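# Swing the hanging ball to topple only the red pin

## Task

Use the suspended ball on its cord to strike the red pin so that it falls over or leaves the raised deck, while all the other pins stay upright on the deck. The robot must never touch any pin. Before the red pin is down, a standing pin may only be touched by another pin, the ball or the cord, and the ball or cord only counts if the robot's last contact with them happened while the ball was pulled well back from its rest point, on the side away from the pins. After the red pin is down, the ball or cord may touch standing pins provided the robot is touching neither. The stand, deck and base board form a single loose unit: from the moment the ball is released from well back until the red pin is down, neither the robot nor any bench object may touch that unit. Until the red pin is down, no pin may lean a lot, tip or fall because that unit was jolted or tilted, or while the robot is in contact with the ball or cord. The robot must also stay off the ball and cord while a pin is being hit or is leaning far, and briefly afterwards. Any violation fails the task, and a result that holds only because the robot is propping it up at the end does not count.

## Robot and tools

Robot: two arms, left_arm and right_arm, each with a parallel gripper. Results report each gripper in one shared world frame: origin on the table surface midway between the arms, +z up, +x outward over the table, left_arm on the +y side. The names left and right do not correspond to sides of any image. Each gripper has its own axes: fingers extend along its +z, and they open and close along its y. end_effector_position is the point between the pads when closed; closed fingertips extend about 19 mm past it, fully open ones about 6 mm, and closing pushes the tips roughly 13 mm further out, so keep that clearance above surfaces.

Row layout (shared by execute_actions and move): one flat list of 16 numbers covering both arms, always all 16 even if one arm is idle. Order: left_arm dx, dy, dz, rx, ry, rz, left_gripper position, speed, then the same eight for right_arm and right_gripper. All values lie in [-1, 1]. dx..rz are an offset, not a pose: a target relative to that gripper's measured pose at the start of the action, expressed in the gripper's own axes. Scale: 1.0 equals 0.6 m for dx, dy, dz and 180 degrees for rotation; rx, ry, rz form a single rotation vector. Gripper position is absolute: +1 fully open (85 mm), 0 about 41 mm, pads touch near -0.8, and -1 closes until blocked. Gripper speed: -1 about 20 mm/s, 0 about 85, +1 about 150. Grip force is set by the arm, roughly 190 to 235 N per pad. To leave a gripper unchanged, resend its previous position and speed (a 0 is a real command). An arm meant to stay put gets zeros after its first call of a reply.

execute_actions(actions): a list of actions; each action is up to 15 rows, one row per 1/30 s control step, the last row repeated to fill 15 steps. Every row is measured from the action's start pose, not from the row before. For the first action in a call the start is the last reported pose. Each step the commanded pose is clipped to within 70 mm and 16 degrees of the measured one, so big offsets take several actions; after an action the arm goes at most to its last clipped pose. An empty list just returns state and images.

move(target, speed, blocking): target is one 16-number row as above, offsets from the pose in the latest result that showed one. Each gripper follows a straight line; all arms finish together, lasting 0.5 to 10 s (cut off at 10 s). speed is top path speed in m/s, 0.002 to 0.5, default 0.25, turning limited to twice that in rad/s. Paths ignore obstacles and the other arm, may lag, stray or overshoot speed near full reach. Faster moves and targets set deeper past a contact hit and press harder. blocking=false returns after 0.5 s while motion continues; then only wait or stop are accepted until a result shows the move ended. The move: line reports the ending (done, off_target, moving, held, fault) and limits (paced = pose clipped; held = steps blocked, possibly followed by a fast catch-up), plus each gripper's distance from its target.

wait(seconds): 0 to 10; lets the simulation run with last commands held, returning early if a running move ends. stop(): brakes a running move; needs stopping room, fingers keep moving. zoom_image(camera, region): camera is cam_low, cam_left_wrist or cam_right_wrist; region [x0, y0, x1, y1] in pixels of that 672x504 image, at most 504 by 504. finished_scene(scene): pass the current scene number; irreversible, the goal must already hold stably.

Results: state line left_arm: … | right_arm: … with end_effector_position (m) and end_effector_quat_wxyz; printed positions can be off, more at long reach. Hand target lines show where the controller is driving each gripper. position_measured_pct is about 50 minus 50 times the finger position: 0 fully open; stopping short below 90 means something is held or blocking, around 90 means pads met. Step readings list positions at some steps; HELD with an arm label marks a held-back step. pose unreachable means the clearance check altered that arm's command. MOTOR HOT appears from 60 °C; at 75 °C an OVER-TEMPERATURE FAULT makes the arm sag. A joint torque reaching its load limit (50.7 N m for the first four joints, 31.9 for the last three, held weight included) stops that arm for 10 seconds and drops the rest of the call. Joint speed and acceleration are limited and an arm may come back short after a large move. The simulation keeps running while you think, holding the last command.

Avoid: touching pins or the stand/deck/base unit, jolting that unit, releasing the ball from too close, contacting ball or cord during or just after impacts, arms colliding or pressing each other, knocking anything off the table, drops and hard hits. Loose objects may occasionally get a brief external nudge.

Each tool is called after "Emit:" by a JSON object that holds its "op" and its "data".

## Session

Emit:
{"op": "execute_actions", "data": {"actions": []}}

Scene clock: 0.00 s.
left_arm: end_effector_position=(+0.1121, +0.5870, +0.1472) position_measured_pct=0.0 end_effector_quat_wxyz=(+0.239, +0.756, +0.524, +0.310) | right_arm: end_effector_position=(+0.0880, -0.1939, +0.1800) position_measured_pct=0.0 end_effector_quat_wxyz=(-0.061, +0.829, -0.486, -0.270)
Joint positions: left_arm=[-1.735  0.518 -0.688  2.408  0.728  1.25   2.784] | right_arm=[-0.251  0.077  0.14   2.473 -0.522  1.03   3.873]
Joint velocities: left_arm=[ 0.001  0.     0.    -0.001  0.001  0.     0.   ] | right_arm=[-0.     0.     0.001  0.001  0.     0.    -0.   ]
Hand target (left_arm): +0.112, +0.587, +0.147; +0.239, +0.756, +0.524, +0.310
Hand target (right_arm): +0.088, -0.194, +0.180; -0.061, +0.829, -0.486, -0.270
camera_calibration (this result's frames):
cam_left_wrist: T_world_to_cam=[[0.649458, -0.326729, 0.686624, 0.013615], [-0.258643, -0.944059, -0.204586, 0.670733], [0.715058, -0.0447208, -0.697633, 0.199043], [0, 0, 0, 1]] pos_world=[0.0223108, 0.646561, 0.266733]
cam_right_wrist: T_world_to_cam=[[-0.863638, -0.479808, 0.154638, -0.0353705], [-0.351332, 0.792864, 0.497928, 0.154251], [-0.361517, 0.3757, -0.85332, 0.407389], [0, 0, 0, 1]] pos_world=[0.170924, -0.292327, 0.276297]

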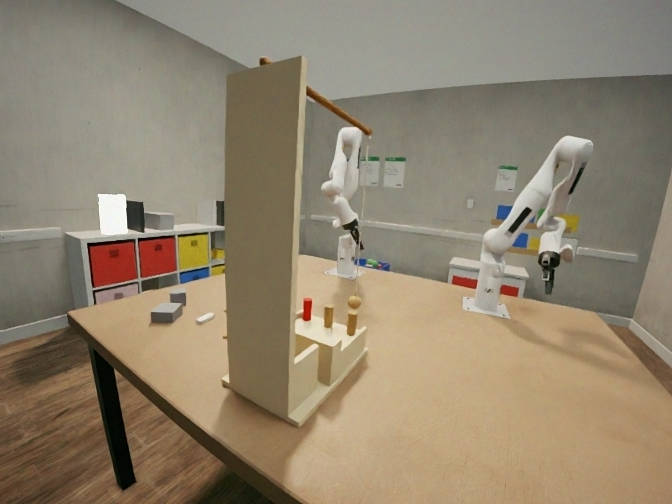

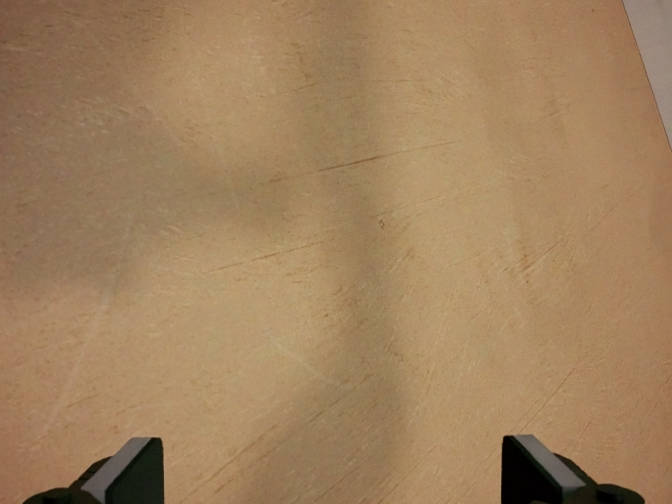

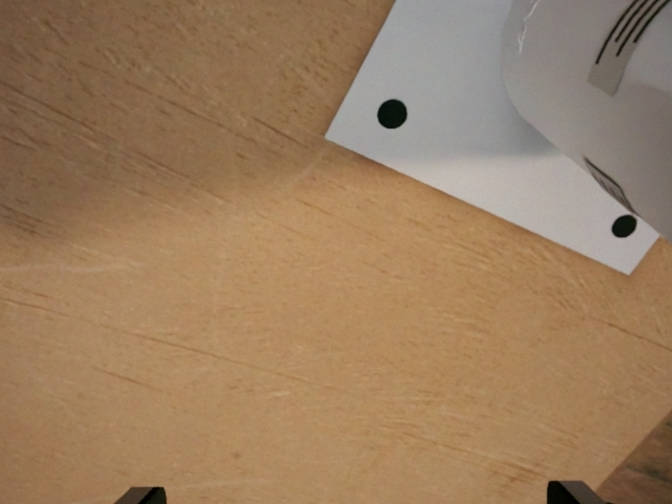

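Emit:
{"op": "zoom_image", "data": {"camera": "cam_low", "region": [210, 270, 410, 430]}}

Emit:
{"op": "zoom_image", "data": {"camera": "cam_low", "region": [280, 285, 380, 365]}}

Emit:
{"op": "zoom_image", "data": {"camera": "cam_low", "region": [210, 40, 430, 320]}}

Region (210, 270, 410, 430) of cam_low's 672x504 image, scaled by 2.520, with more detail than that image has; it fills the top 403 rows of this view, and the rest is white.

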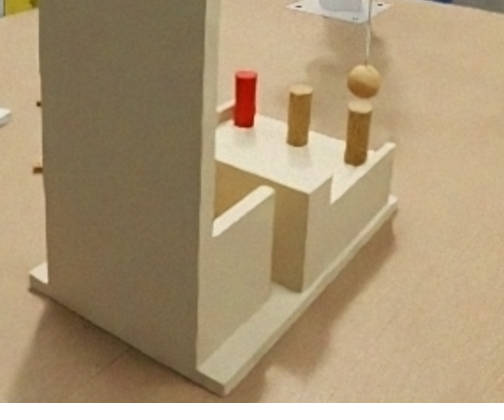

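Region (280, 285, 380, 365) of cam_low's 672x504 image, scaled by 5.040, with more detail than that image has; it fills the top 403 rows of this view, and the rest is white.

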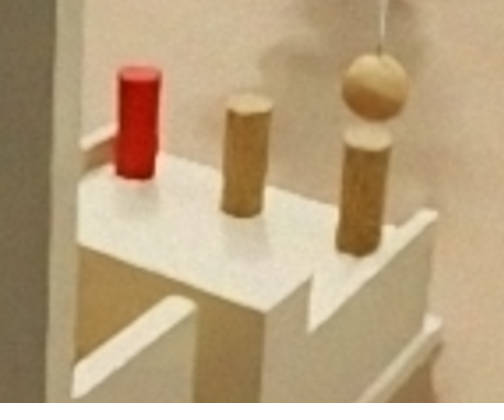

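Region (210, 40, 430, 320) of cam_low's 672x504 image, scaled by 1.800, with more detail than that image has; it fills the left 396 columns of this view, and the rest is white.

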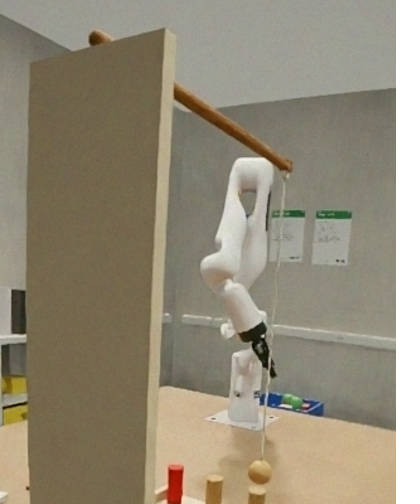

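Emit:
{"op": "move", "data": {"target": [0, 0, 0, 0, 0, 0, 1, 0, -0.0835, -0.7337, -0.013, 0.1082, 0.532, -0.1582, 1, 0], "speed": 0.4}}

Scene clock: 22.70 s.
left_arm: end_effector_position=(+0.1121, +0.5870, +0.1472) position_measured_pct=0.0 end_effector_quat_wxyz=(+0.239, +0.756, +0.524, +0.310) | right_arm: end_effector_position=(+0.4398, +0.0737, +0.1422) position_measured_pct=0.0 end_effector_quat_wxyz=(+0.130, +0.817, -0.211, +0.520)
Joint positions: left_arm=[-1.735  0.518 -0.688  2.408  0.728  1.25   2.784] | right_arm=[-1.307  1.005  0.158  1.439  1.042  1.266  2.319]
Joint velocities: left_arm=[-0.001  0.    -0.     0.     0.     0.    -0.001] | right_arm=[ 0.     0.01   0.001 -0.005 -0.     0.003  0.002]
Hand target (left_arm): +0.112, +0.587, +0.147; +0.239, +0.756, +0.524, +0.310
Hand target (right_arm): +0.440, +0.074, +0.142; +0.131, +0.817, -0.211, +0.520
Off the commanded pose (left_arm): 0.000 m, 0 deg.
Off the commanded pose (right_arm): 0.003 m, 1 deg.
move: done
camera_calibration (this result's frames):
cam_left_wrist: T_world_to_cam=[[0.649458, -0.326729, 0.686623, 0.013616], [-0.258644, -0.944059, -0.204586, 0.670733], [0.715058, -0.0447204, -0.697634, 0.199043], [0, 0, 0, 1]] pos_world=[0.0223104, 0.646562, 0.266733]
cam_right_wrist: T_world_to_cam=[[-0.469572, -0.881295, -0.0531125, 0.288485], [-0.349908, 0.240995, -0.905255, 0.324064], [0.810596, -0.406498, -0.421537, -0.117501], [0, 0, 0, 1]] pos_world=[0.344103, 0.128379, 0.259152]

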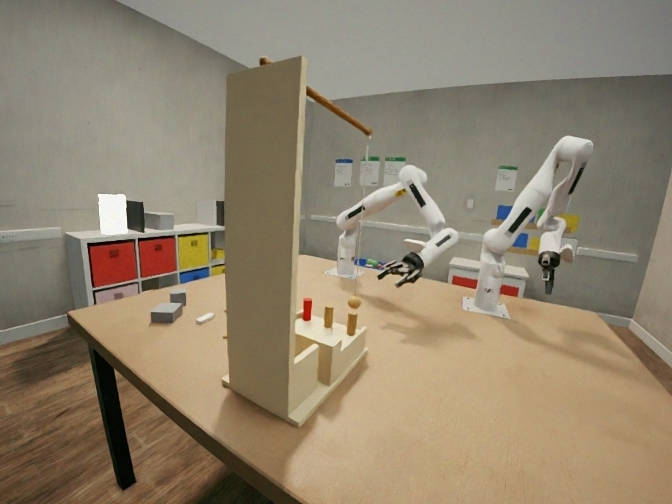

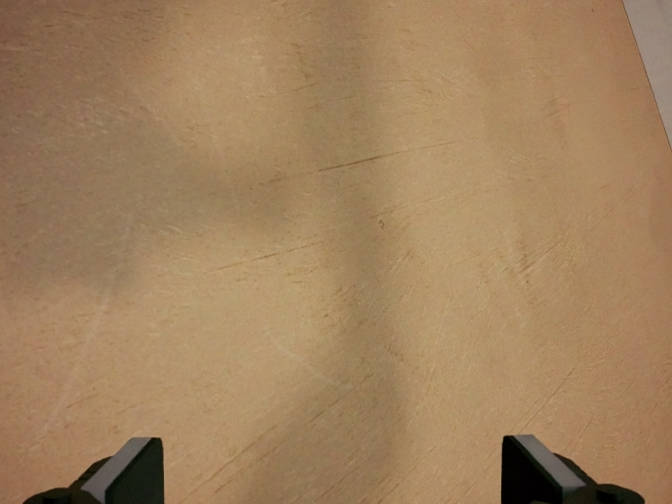

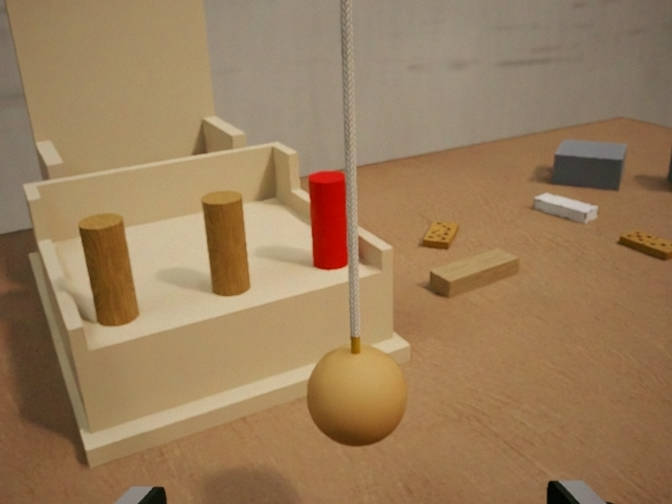

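Emit:
{"op": "execute_actions", "data": {"actions": []}}

Emit:
{"op": "zoom_image", "data": {"camera": "cam_right_wrist", "region": [280, 150, 410, 300]}}

Emit:
{"op": "zoom_image", "data": {"camera": "cam_right_wrist", "region": [290, 320, 430, 460]}}

Scene clock: 23.07 s.
left_arm: end_effector_position=(+0.1121, +0.5870, +0.1472) position_measured_pct=0.0 end_effector_quat_wxyz=(+0.239, +0.756, +0.524, +0.310) | right_arm: end_effector_position=(+0.4398, +0.0736, +0.1418) position_measured_pct=0.0 end_effector_quat_wxyz=(+0.131, +0.817, -0.211, +0.520)
Joint positions: left_arm=[-1.735  0.518 -0.688  2.408  0.728  1.25   2.784] | right_arm=[-1.307  1.006  0.158  1.439  1.043  1.266  2.32 ]
Joint velocities: left_arm=[-0.    -0.    -0.001  0.    -0.001  0.001 -0.001] | right_arm=[-0.001 -0.     0.001 -0.    -0.     0.     0.001]
Hand target (left_arm): +0.112, +0.587, +0.147; +0.239, +0.756, +0.524, +0.310
Hand target (right_arm): +0.440, +0.074, +0.142; +0.131, +0.817, -0.211, +0.520
Off the commanded pose (left_arm): 0.000 m, 0 deg.
Off the commanded pose (right_arm): 0.003 m, 0 deg.
camera_calibration (this result's frames):
cam_left_wrist: T_world_to_cam=[[0.649458, -0.326729, 0.686624, 0.0136157], [-0.258643, -0.944059, -0.204586, 0.670733], [0.715058, -0.0447206, -0.697634, 0.199043], [0, 0, 0, 1]] pos_world=[0.0223104, 0.646562, 0.266733]
cam_right_wrist: T_world_to_cam=[[-0.469597, -0.881325, -0.0523978, 0.288359], [-0.349909, 0.240274, -0.905446, 0.323845], [0.810582, -0.40686, -0.421216, -0.11768], [0, 0, 0, 1]] pos_world=[0.344118, 0.128447, 0.258765]

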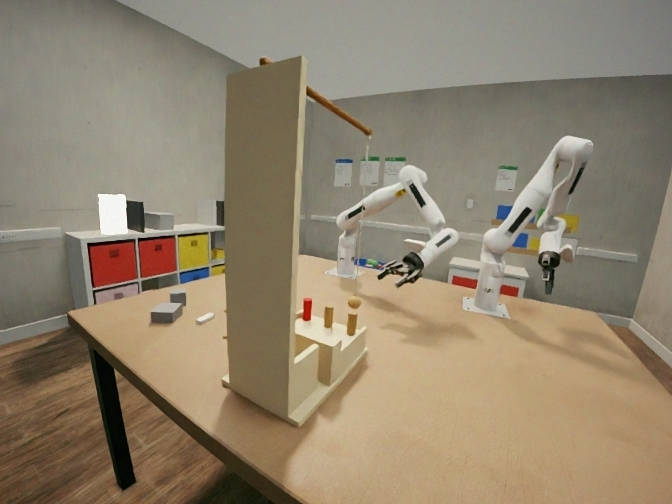

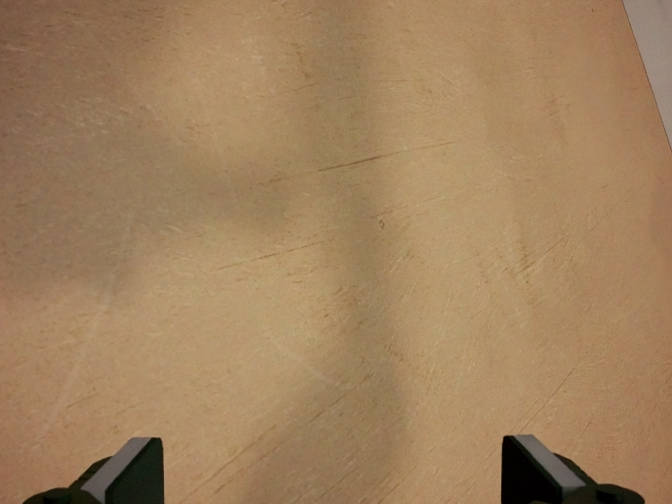

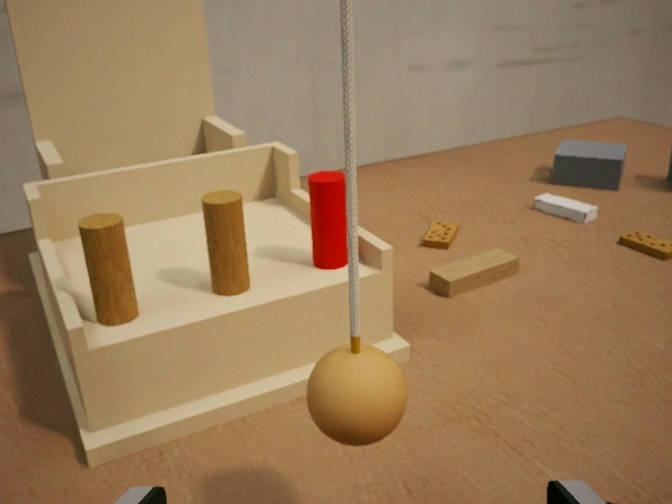

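Region (280, 150, 410, 300) of cam_right_wrist's 672x504 image, scaled by 3.360; it fills the left 437 columns of this view, and the rest is white.

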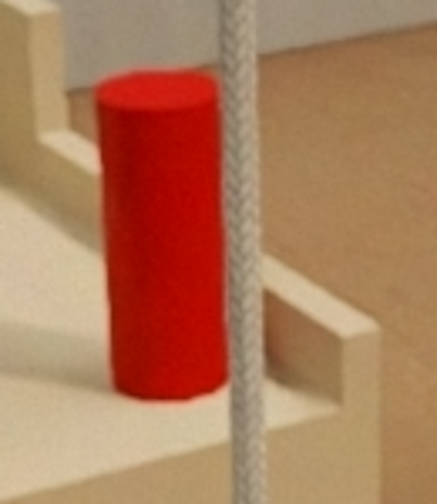

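Region (290, 320, 430, 460) of cam_right_wrist's 672x504 image, scaled by 3.600.

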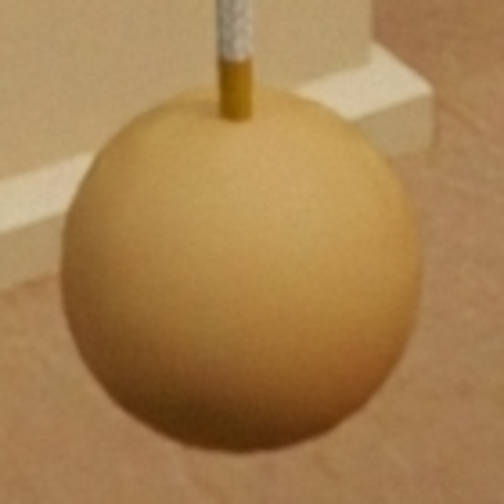

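Emit:
{"op": "move", "data": {"target": [0, 0, 0, 0, 0, 0, 1, 0, 0.006, 0, 0.24, 0, 0, 0, 0.55, 0], "speed": 0.22}}

Scene clock: 26.60 s.
left_arm: end_effector_position=(+0.1121, +0.5870, +0.1472) position_measured_pct=0.0 end_effector_quat_wxyz=(+0.239, +0.756, +0.524, +0.310) | right_arm: end_effector_position=(+0.5553, +0.0104, +0.0841) position_measured_pct=22.2 end_effector_quat_wxyz=(+0.131, +0.817, -0.211, +0.520)
Joint positions: left_arm=[-1.735  0.518 -0.688  2.408  0.728  1.25   2.784] | right_arm=[-1.11   1.119  0.23   1.44   1.189  1.037  2.266]
Joint velocities: left_arm=[-0.001 -0.    -0.     0.    -0.    -0.     0.002] | right_arm=[ 0.002  0.003  0.    -0.002  0.    -0.001  0.   ]
Hand target (left_arm): +0.112, +0.587, +0.147; +0.239, +0.756, +0.524, +0.310
Hand target (right_arm): +0.555, +0.010, +0.084; +0.131, +0.817, -0.211, +0.520
Off the commanded pose (left_arm): 0.000 m, 0 deg.
Off the commanded pose (right_arm): 0.000 m, 0 deg.
move: done
camera_calibration (this result's frames):
cam_left_wrist: T_world_to_cam=[[0.649459, -0.326729, 0.686623, 0.0136167], [-0.258644, -0.944059, -0.204586, 0.670733], [0.715057, -0.0447203, -0.697634, 0.199043], [0, 0, 0, 1]] pos_world=[0.0223101, 0.646562, 0.266733]
cam_right_wrist: T_world_to_cam=[[-0.46929, -0.88151, -0.0520341, 0.283591], [-0.350045, 0.239805, -0.905518, 0.327257], [0.810701, -0.406736, -0.421106, -0.261424], [0, 0, 0, 1]] pos_world=[0.459578, 0.0651798, 0.201006]

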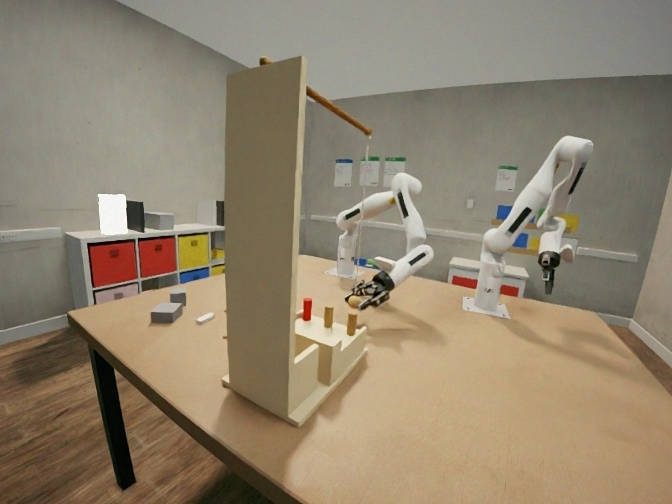

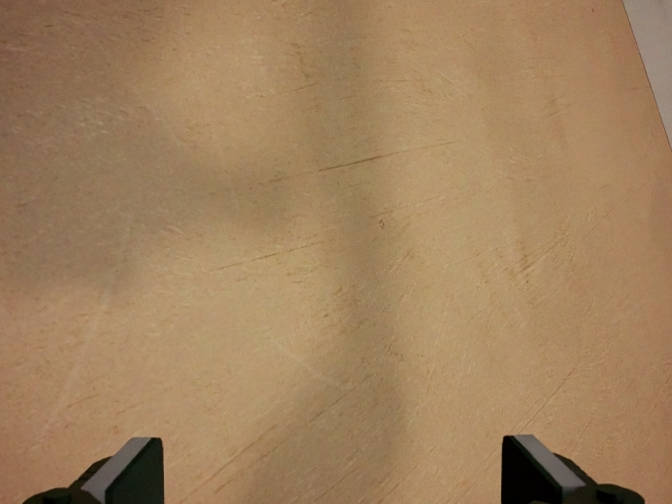

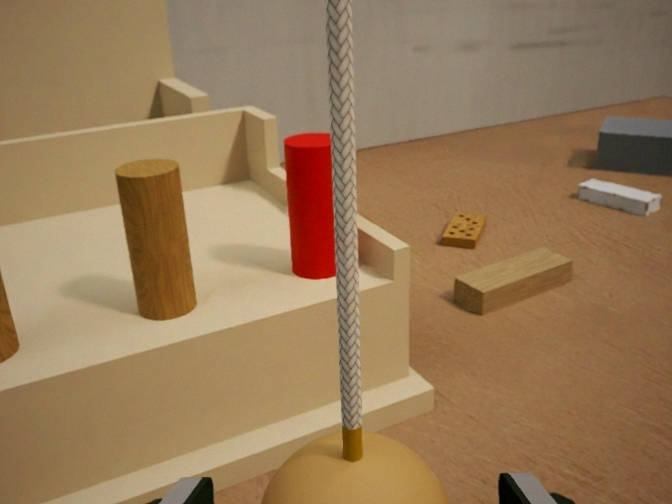

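Emit:
{"op": "zoom_image", "data": {"camera": "cam_right_wrist", "region": [260, 120, 420, 300]}}

Emit:
{"op": "zoom_image", "data": {"camera": "cam_right_wrist", "region": [180, 400, 540, 504]}}

Emit:
{"op": "execute_actions", "data": {"actions": [[[0, 0, 0, 0, 0, 0, 1, 0, 0, 0, 0, 0, 0, 0, -0.06, -0.1]]]}}

Region (260, 120, 420, 300) of cam_right_wrist's 672x504 image, scaled by 2.800.

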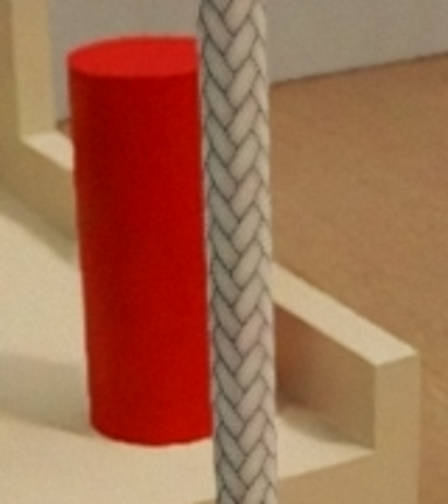

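Region (180, 400, 540, 504) of cam_right_wrist's 672x504 image, scaled by 1.400; it fills the top 146 rows of this view, and the rest is white.

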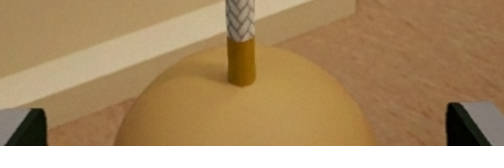

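Scene clock: 27.90 s.
left_arm: end_effector_position=(+0.1121, +0.5870, +0.1472) position_measured_pct=0.0 end_effector_quat_wxyz=(+0.239, +0.756, +0.524, +0.310) | right_arm: end_effector_position=(+0.5553, +0.0103, +0.0842) position_measured_pct=50.0 end_effector_quat_wxyz=(+0.131, +0.817, -0.211, +0.520)
Joint positions: left_arm=[-1.735  0.518 -0.688  2.408  0.728  1.25   2.784] | right_arm=[-1.11   1.118  0.23   1.44   1.189  1.037  2.266]
Joint velocities: left_arm=[ 0.     0.    -0.     0.     0.001 -0.     0.001] | right_arm=[ 0.001  0.    -0.002 -0.     0.    -0.    -0.001]
Hand target (left_arm): +0.112, +0.587, +0.147; +0.239, +0.756, +0.524, +0.310
Hand target (right_arm): +0.555, +0.010, +0.084; +0.131, +0.817, -0.211, +0.520
Off the commanded pose (left_arm): 0.000 m, 0 deg.
Off the commanded pose (right_arm): 0.000 m, 0 deg.
Step readings (end_effector_position):
0: left_arm (+0.1121, +0.5870, +0.1472) | right_arm (+0.5554, +0.0102, +0.0839)
1: left_arm (+0.1121, +0.5870, +0.1472) | right_arm (+0.5554, +0.0102, +0.0839)
2: left_arm (+0.1121, +0.5870, +0.1472) | right_arm (+0.5553, +0.0103, +0.0840)
4: left_arm (+0.1121, +0.5870, +0.1472) | right_arm (+0.5553, +0.0103, +0.0840)
8: left_arm (+0.1121, +0.5870, +0.1472) | right_arm (+0.5553, +0.0103, +0.0841)
15: end_effector_position above
camera_calibration (this result's frames):
cam_left_wrist: T_world_to_cam=[[0.64946, -0.32673, 0.686622, 0.0136173], [-0.258644, -0.944059, -0.204586, 0.670733], [0.715056, -0.0447199, -0.697635, 0.199043], [0, 0, 0, 1]] pos_world=[0.0223097, 0.646562, 0.266733]
cam_right_wrist: T_world_to_cam=[[-0.469333, -0.881478, -0.052186, 0.283658], [-0.349789, 0.239855, -0.905603, 0.32729], [0.810786, -0.406775, -0.420903, -0.261488], [0, 0, 0, 1]] pos_world=[0.459623, 0.0651696, 0.201137]

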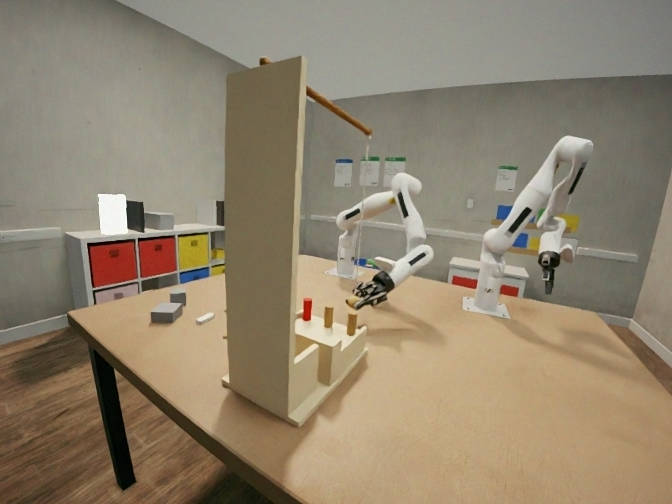

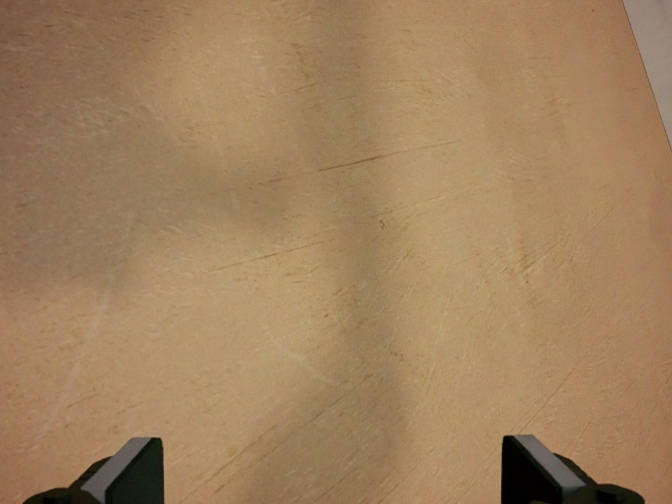

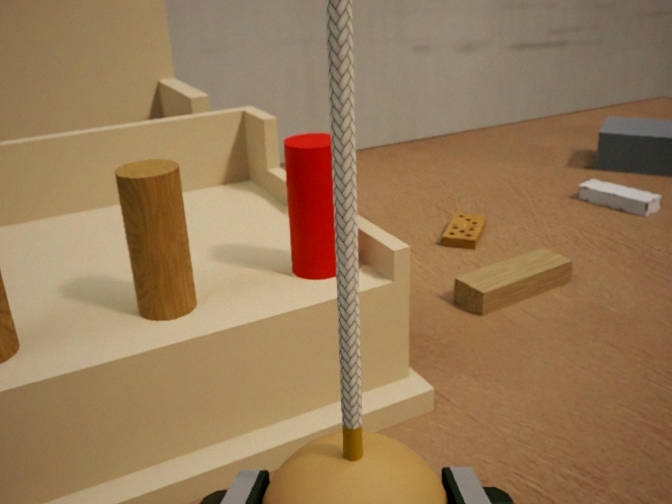

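Emit:
{"op": "move", "data": {"target": [0, 0, 0, 0, 0, 0, 1, 0, -0.0737, -0.0038, -0.3704, 0, -0.0833, 0, -0.06, -0.1], "speed": 0.22}}

Scene clock: 34.33 s.
left_arm: end_effector_position=(+0.1121, +0.5870, +0.1472) position_measured_pct=0.0 end_effector_quat_wxyz=(+0.239, +0.756, +0.524, +0.310) | right_arm: end_effector_position=(+0.3637, +0.1180, +0.1384) position_measured_pct=50.0 end_effector_quat_wxyz=(+0.102, +0.878, -0.227, +0.409)
Joint positions: left_arm=[-1.735  0.518 -0.688  2.408  0.728  1.25   2.784] | right_arm=[-1.306  0.906  0.021  1.379  0.86   1.287  2.431]
Joint velocities: left_arm=[ 0.001 -0.    -0.     0.    -0.     0.001 -0.001] | right_arm=[-0.002 -0.001 -0.    -0.003 -0.002  0.002  0.001]
Hand target (left_arm): +0.112, +0.587, +0.147; +0.239, +0.756, +0.524, +0.310
Hand target (right_arm): +0.364, +0.118, +0.139; +0.102, +0.878, -0.227, +0.409
Off the commanded pose (left_arm): 0.000 m, 0 deg.
Off the commanded pose (right_arm): 0.001 m, 0 deg.
move: done
camera_calibration (this result's frames):
cam_left_wrist: T_world_to_cam=[[0.64946, -0.32673, 0.686621, 0.013618], [-0.258644, -0.944059, -0.204586, 0.670733], [0.715056, -0.0447196, -0.697636, 0.199044], [0, 0, 0, 1]] pos_world=[0.0223094, 0.646563, 0.266732]
cam_right_wrist: T_world_to_cam=[[-0.481362, -0.874849, -0.0541289, 0.29535], [-0.542436, 0.345831, -0.765614, 0.321649], [0.688516, -0.339176, -0.641019, 0.0273929], [0, 0, 0, 1]] pos_world=[0.297784, 0.156441, 0.279805]

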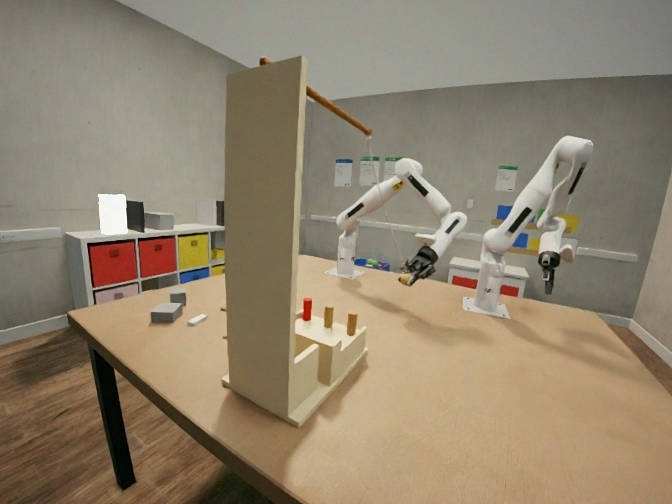

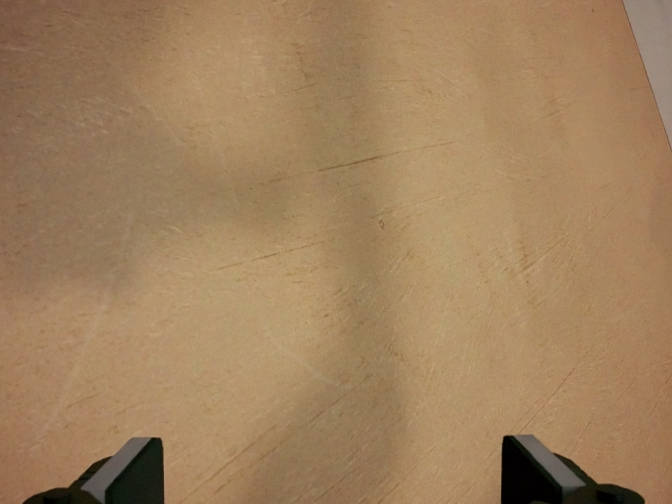

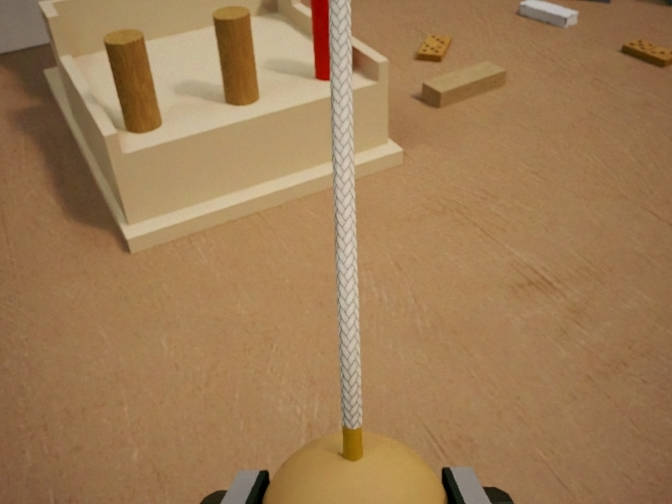

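Emit:
{"op": "zoom_image", "data": {"camera": "cam_low", "region": [330, 120, 480, 300]}}

Emit:
{"op": "zoom_image", "data": {"camera": "cam_right_wrist", "region": [200, 0, 420, 180]}}

Region (330, 120, 480, 300) of cam_low's 672x504 image, scaled by 2.800, with more detail than that image has.

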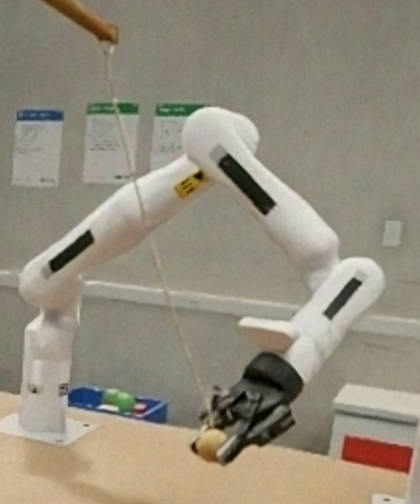

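Region (200, 0, 420, 180) of cam_right_wrist's 672x504 image, scaled by 2.291; it fills the top 412 rows of this view, and the rest is white.

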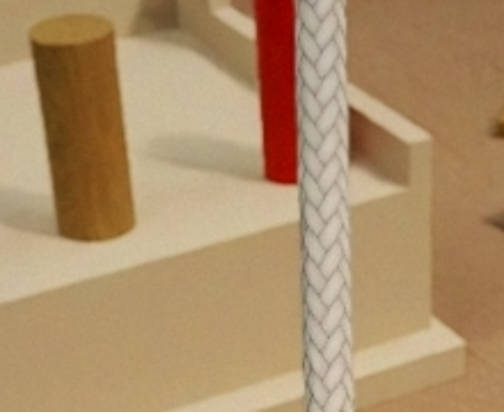

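Emit:
{"op": "execute_actions", "data": {"actions": [[[0, 0, 0, 0, 0, 0, 1, 0, 0, 0, 0, 0, 0, 0, 1, 1]]]}}

Emit:
{"op": "wait", "data": {"seconds": 0.6}}

Scene clock: 37.40 s.
left_arm: end_effector_position=(+0.1121, +0.5870, +0.1472) position_measured_pct=0.0 end_effector_quat_wxyz=(+0.239, +0.756, +0.524, +0.310) | right_arm: end_effector_position=(+0.3637, +0.1180, +0.1384) position_measured_pct=0.4 end_effector_quat_wxyz=(+0.102, +0.878, -0.227, +0.409)
Joint positions: left_arm=[-1.735  0.518 -0.688  2.408  0.728  1.25   2.784] | right_arm=[-1.306  0.906  0.021  1.379  0.86   1.287  2.431]
Joint velocities: left_arm=[ 0.     0.     0.001 -0.001  0.001 -0.     0.   ] | right_arm=[-0.001  0.    -0.    -0.    -0.     0.    -0.   ]
Hand target (left_arm): +0.112, +0.587, +0.147; +0.239, +0.756, +0.524, +0.310
Hand target (right_arm): +0.364, +0.118, +0.138; +0.102, +0.878, -0.227, +0.409
Off the commanded pose (left_arm): 0.000 m, 0 deg.
Off the commanded pose (right_arm): 0.000 m, 0 deg.
Step readings (end_effector_position):
0: left_arm (+0.1121, +0.5870, +0.1472) | right_arm (+0.3636, +0.1181, +0.1384)
1: left_arm (+0.1121, +0.5870, +0.1472) | right_arm (+0.3636, +0.1181, +0.1384)
2: left_arm (+0.1121, +0.5870, +0.1472) | right_arm (+0.3637, +0.1181, +0.1383)
4: left_arm (+0.1121, +0.5870, +0.1472) | right_arm (+0.3637, +0.1180, +0.1383)
8: left_arm (+0.1121, +0.5870, +0.1472) | right_arm (+0.3637, +0.1180, +0.1383)
15: end_effector_position above
camera_calibration (this result's frames):
cam_left_wrist: T_world_to_cam=[[0.649461, -0.32673, 0.686621, 0.0136187], [-0.258644, -0.944059, -0.204586, 0.670734], [0.715055, -0.0447192, -0.697636, 0.199044], [0, 0, 0, 1]] pos_world=[0.022309, 0.646563, 0.266732]
cam_right_wrist: T_world_to_cam=[[-0.481341, -0.874859, -0.0541508, 0.295356], [-0.542445, 0.345837, -0.765605, 0.321645], [0.688524, -0.339143, -0.641028, 0.0274032], [0, 0, 0, 1]] pos_world=[0.297774, 0.156451, 0.279813]

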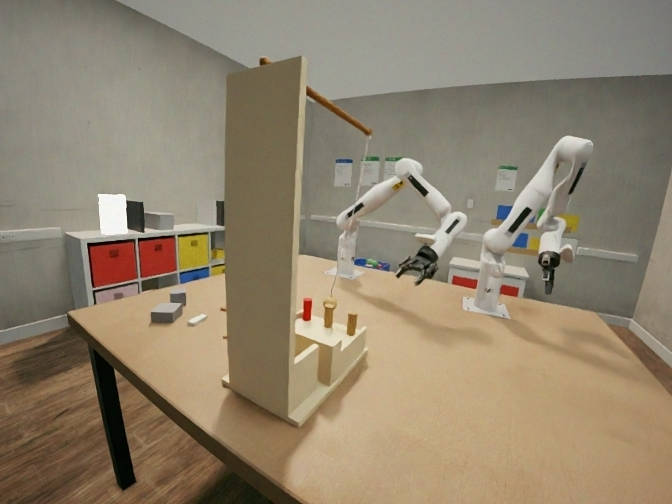

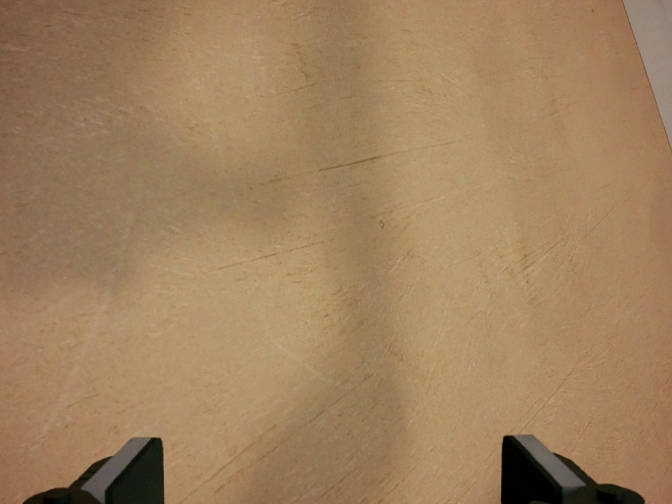

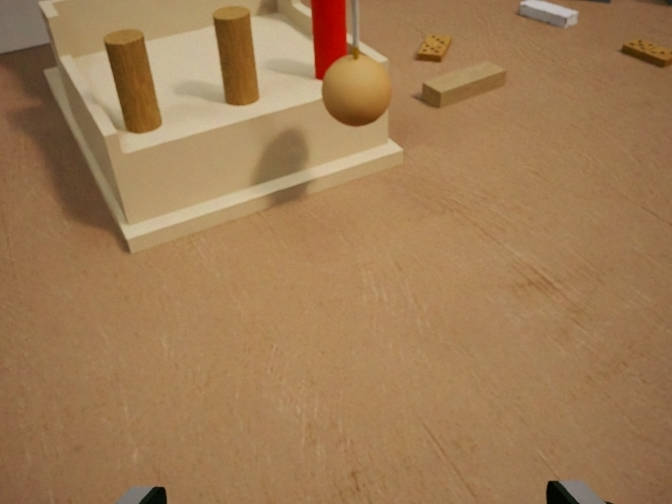

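Scene clock: 38.00 s.
left_arm: end_effector_position=(+0.1121, +0.5870, +0.1472) position_measured_pct=0.0 end_effector_quat_wxyz=(+0.239, +0.756, +0.524, +0.310) | right_arm: end_effector_position=(+0.3637, +0.1180, +0.1384) position_measured_pct=0.0 end_effector_quat_wxyz=(+0.102, +0.878, -0.227, +0.409)
Joint positions: left_arm=[-1.735  0.518 -0.688  2.408  0.728  1.25   2.784] | right_arm=[-1.306  0.906  0.021  1.379  0.86   1.287  2.431]
Joint velocities: left_arm=[-0.     0.     0.001 -0.    -0.    -0.     0.   ] | right_arm=[ 0.002 -0.    -0.     0.001 -0.     0.     0.001]
Hand target (left_arm): +0.112, +0.587, +0.147; +0.239, +0.756, +0.524, +0.310
Hand target (right_arm): +0.364, +0.118, +0.138; +0.102, +0.878, -0.227, +0.409
Off the commanded pose (left_arm): 0.000 m, 0 deg.
Off the commanded pose (right_arm): 0.000 m, 0 deg.
wait: 0.60 s; at rest by 0.17 s
camera_calibration (this result's frames):
cam_left_wrist: T_world_to_cam=[[0.649461, -0.32673, 0.686621, 0.0136188], [-0.258644, -0.944059, -0.204586, 0.670734], [0.715055, -0.0447192, -0.697636, 0.199044], [0, 0, 0, 1]] pos_world=[0.022309, 0.646563, 0.266732]
cam_right_wrist: T_world_to_cam=[[-0.481361, -0.874849, -0.054132, 0.295351], [-0.542435, 0.345832, -0.765613, 0.321649], [0.688517, -0.339173, -0.641019, 0.0273925], [0, 0, 0, 1]] pos_world=[0.297784, 0.156442, 0.279806]

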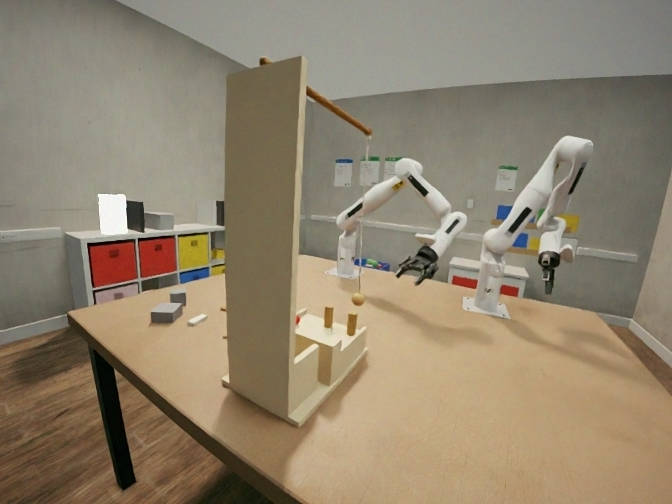

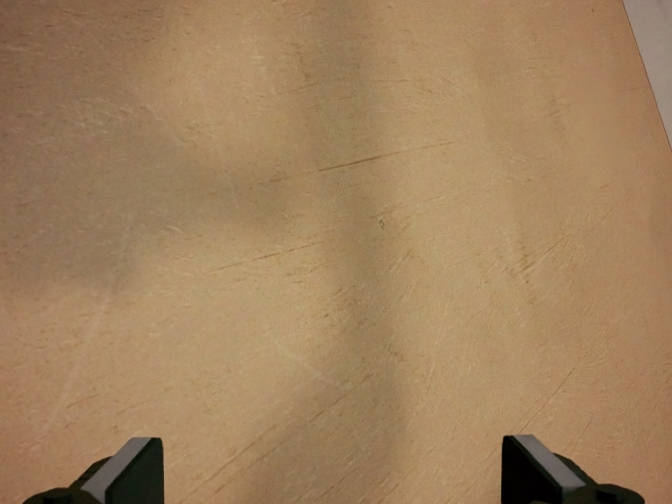

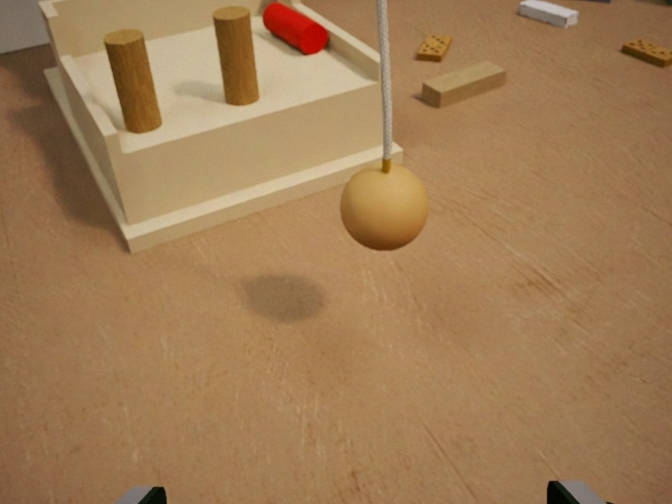

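The red pin fell flat along the side wall and the other two are still standing. I'll watch one more swing before finishing.

Emit:
{"op": "wait", "data": {"seconds": 1.5}}

Scene clock: 39.73 s.
left_arm: end_effector_position=(+0.1121, +0.5870, +0.1472) position_measured_pct=0.0 end_effector_quat_wxyz=(+0.239, +0.756, +0.524, +0.310) | right_arm: end_effector_position=(+0.3637, +0.1180, +0.1384) position_measured_pct=0.0 end_effector_quat_wxyz=(+0.102, +0.878, -0.227, +0.409)
Joint positions: left_arm=[-1.735  0.518 -0.688  2.408  0.728  1.25   2.784] | right_arm=[-1.306  0.906  0.021  1.379  0.86   1.287  2.431]
Joint velocities: left_arm=[-0.001 -0.     0.     0.001  0.    -0.001 -0.002] | right_arm=[-0.     0.     0.001 -0.001 -0.     0.    -0.   ]
Hand target (left_arm): +0.112, +0.587, +0.147; +0.239, +0.756, +0.524, +0.310
Hand target (right_arm): +0.364, +0.118, +0.138; +0.102, +0.878, -0.227, +0.409
Off the commanded pose (left_arm): 0.000 m, 0 deg.
Off the commanded pose (right_arm): 0.000 m, 0 deg.
wait: 1.50 s; at rest from the start
camera_calibration (this result's frames):
cam_left_wrist: T_world_to_cam=[[0.649461, -0.32673, 0.686621, 0.0136189], [-0.258644, -0.944059, -0.204586, 0.670734], [0.715055, -0.0447193, -0.697636, 0.199044], [0, 0, 0, 1]] pos_world=[0.022309, 0.646563, 0.266732]
cam_right_wrist: T_world_to_cam=[[-0.481361, -0.874849, -0.0541318, 0.295351], [-0.542435, 0.345832, -0.765614, 0.321649], [0.688517, -0.339173, -0.641019, 0.0273924], [0, 0, 0, 1]] pos_world=[0.297784, 0.156442, 0.279806]

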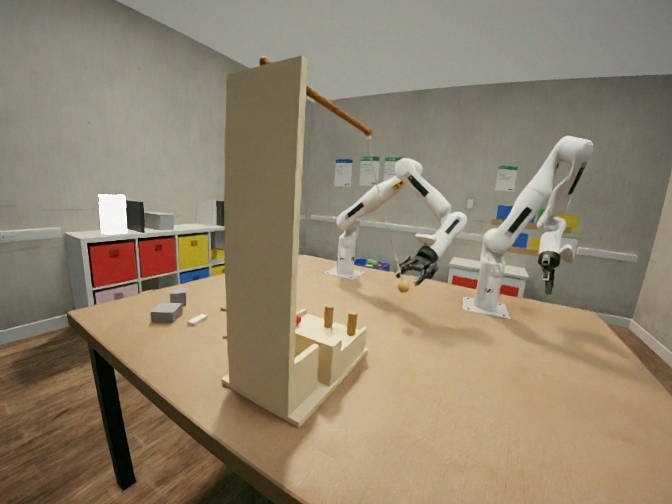

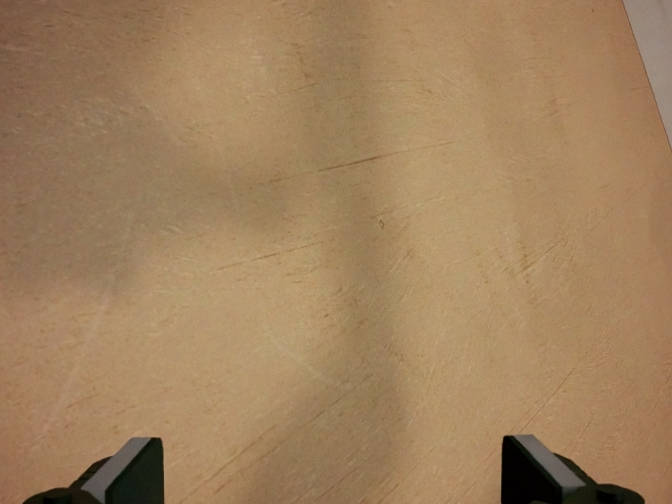

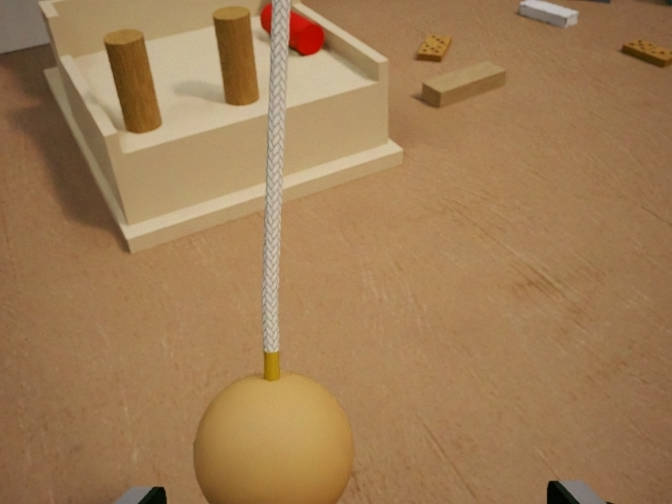

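Emit:
{"op": "move", "data": {"target": [0, 0, 0, 0, 0, 0, 1, 0, 0, 0, -0.07, 0, 0, 0, 1, 1], "speed": 0.15}}

Scene clock: 41.20 s.
left_arm: end_effector_position=(+0.1121, +0.5870, +0.1472) position_measured_pct=0.0 end_effector_quat_wxyz=(+0.239, +0.756, +0.524, +0.310) | right_arm: end_effector_position=(+0.3357, +0.1334, +0.1654) position_measured_pct=0.0 end_effector_quat_wxyz=(+0.102, +0.878, -0.227, +0.409)
Joint positions: left_arm=[-1.735  0.518 -0.688  2.408  0.728  1.25   2.784] | right_arm=[-1.352  0.88   0.008  1.329  0.828  1.374  2.457]
Joint velocities: left_arm=[ 0.    -0.     0.001 -0.     0.     0.     0.   ] | right_arm=[-0.004  0.    -0.001 -0.002 -0.001  0.003  0.001]
Hand target (left_arm): +0.112, +0.587, +0.147; +0.239, +0.756, +0.524, +0.310
Hand target (right_arm): +0.336, +0.133, +0.165; +0.102, +0.878, -0.227, +0.409
Off the commanded pose (left_arm): 0.000 m, 0 deg.
Off the commanded pose (right_arm): 0.000 m, 0 deg.
move: done
camera_calibration (this result's frames):
cam_left_wrist: T_world_to_cam=[[0.649462, -0.32673, 0.68662, 0.0136193], [-0.258644, -0.944059, -0.204586, 0.670734], [0.715055, -0.0447191, -0.697637, 0.199044], [0, 0, 0, 1]] pos_world=[0.0223087, 0.646563, 0.266732]
cam_right_wrist: T_world_to_cam=[[-0.481527, -0.87475, -0.0542707, 0.296811], [-0.542339, 0.346041, -0.765587, 0.32175], [0.688477, -0.339218, -0.641039, 0.0692299], [0, 0, 0, 1]] pos_world=[0.269756, 0.17178, 0.306815]

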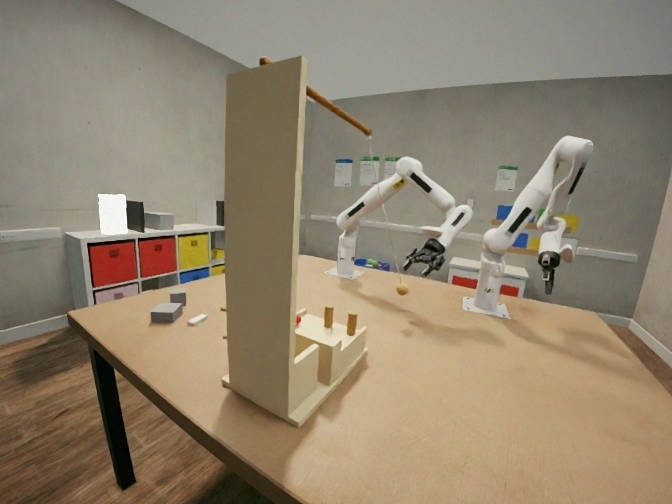

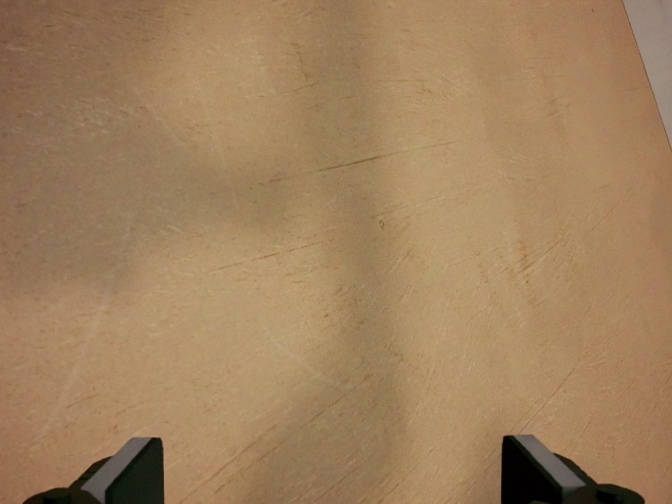

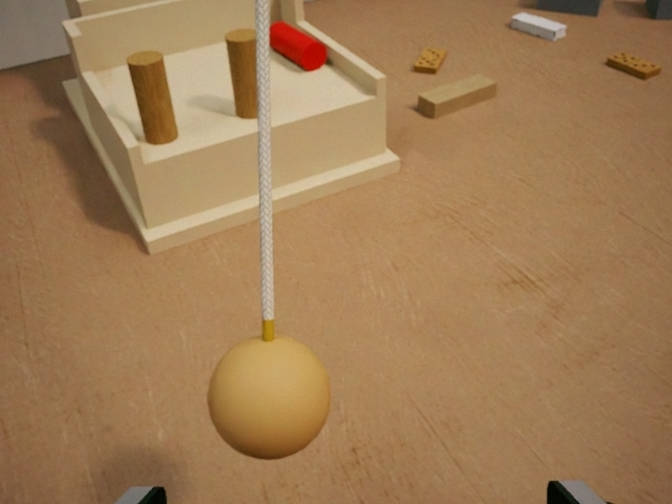

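Emit:
{"op": "finished_scene", "data": {"scene": 2}}

The scene is finished: the task was done.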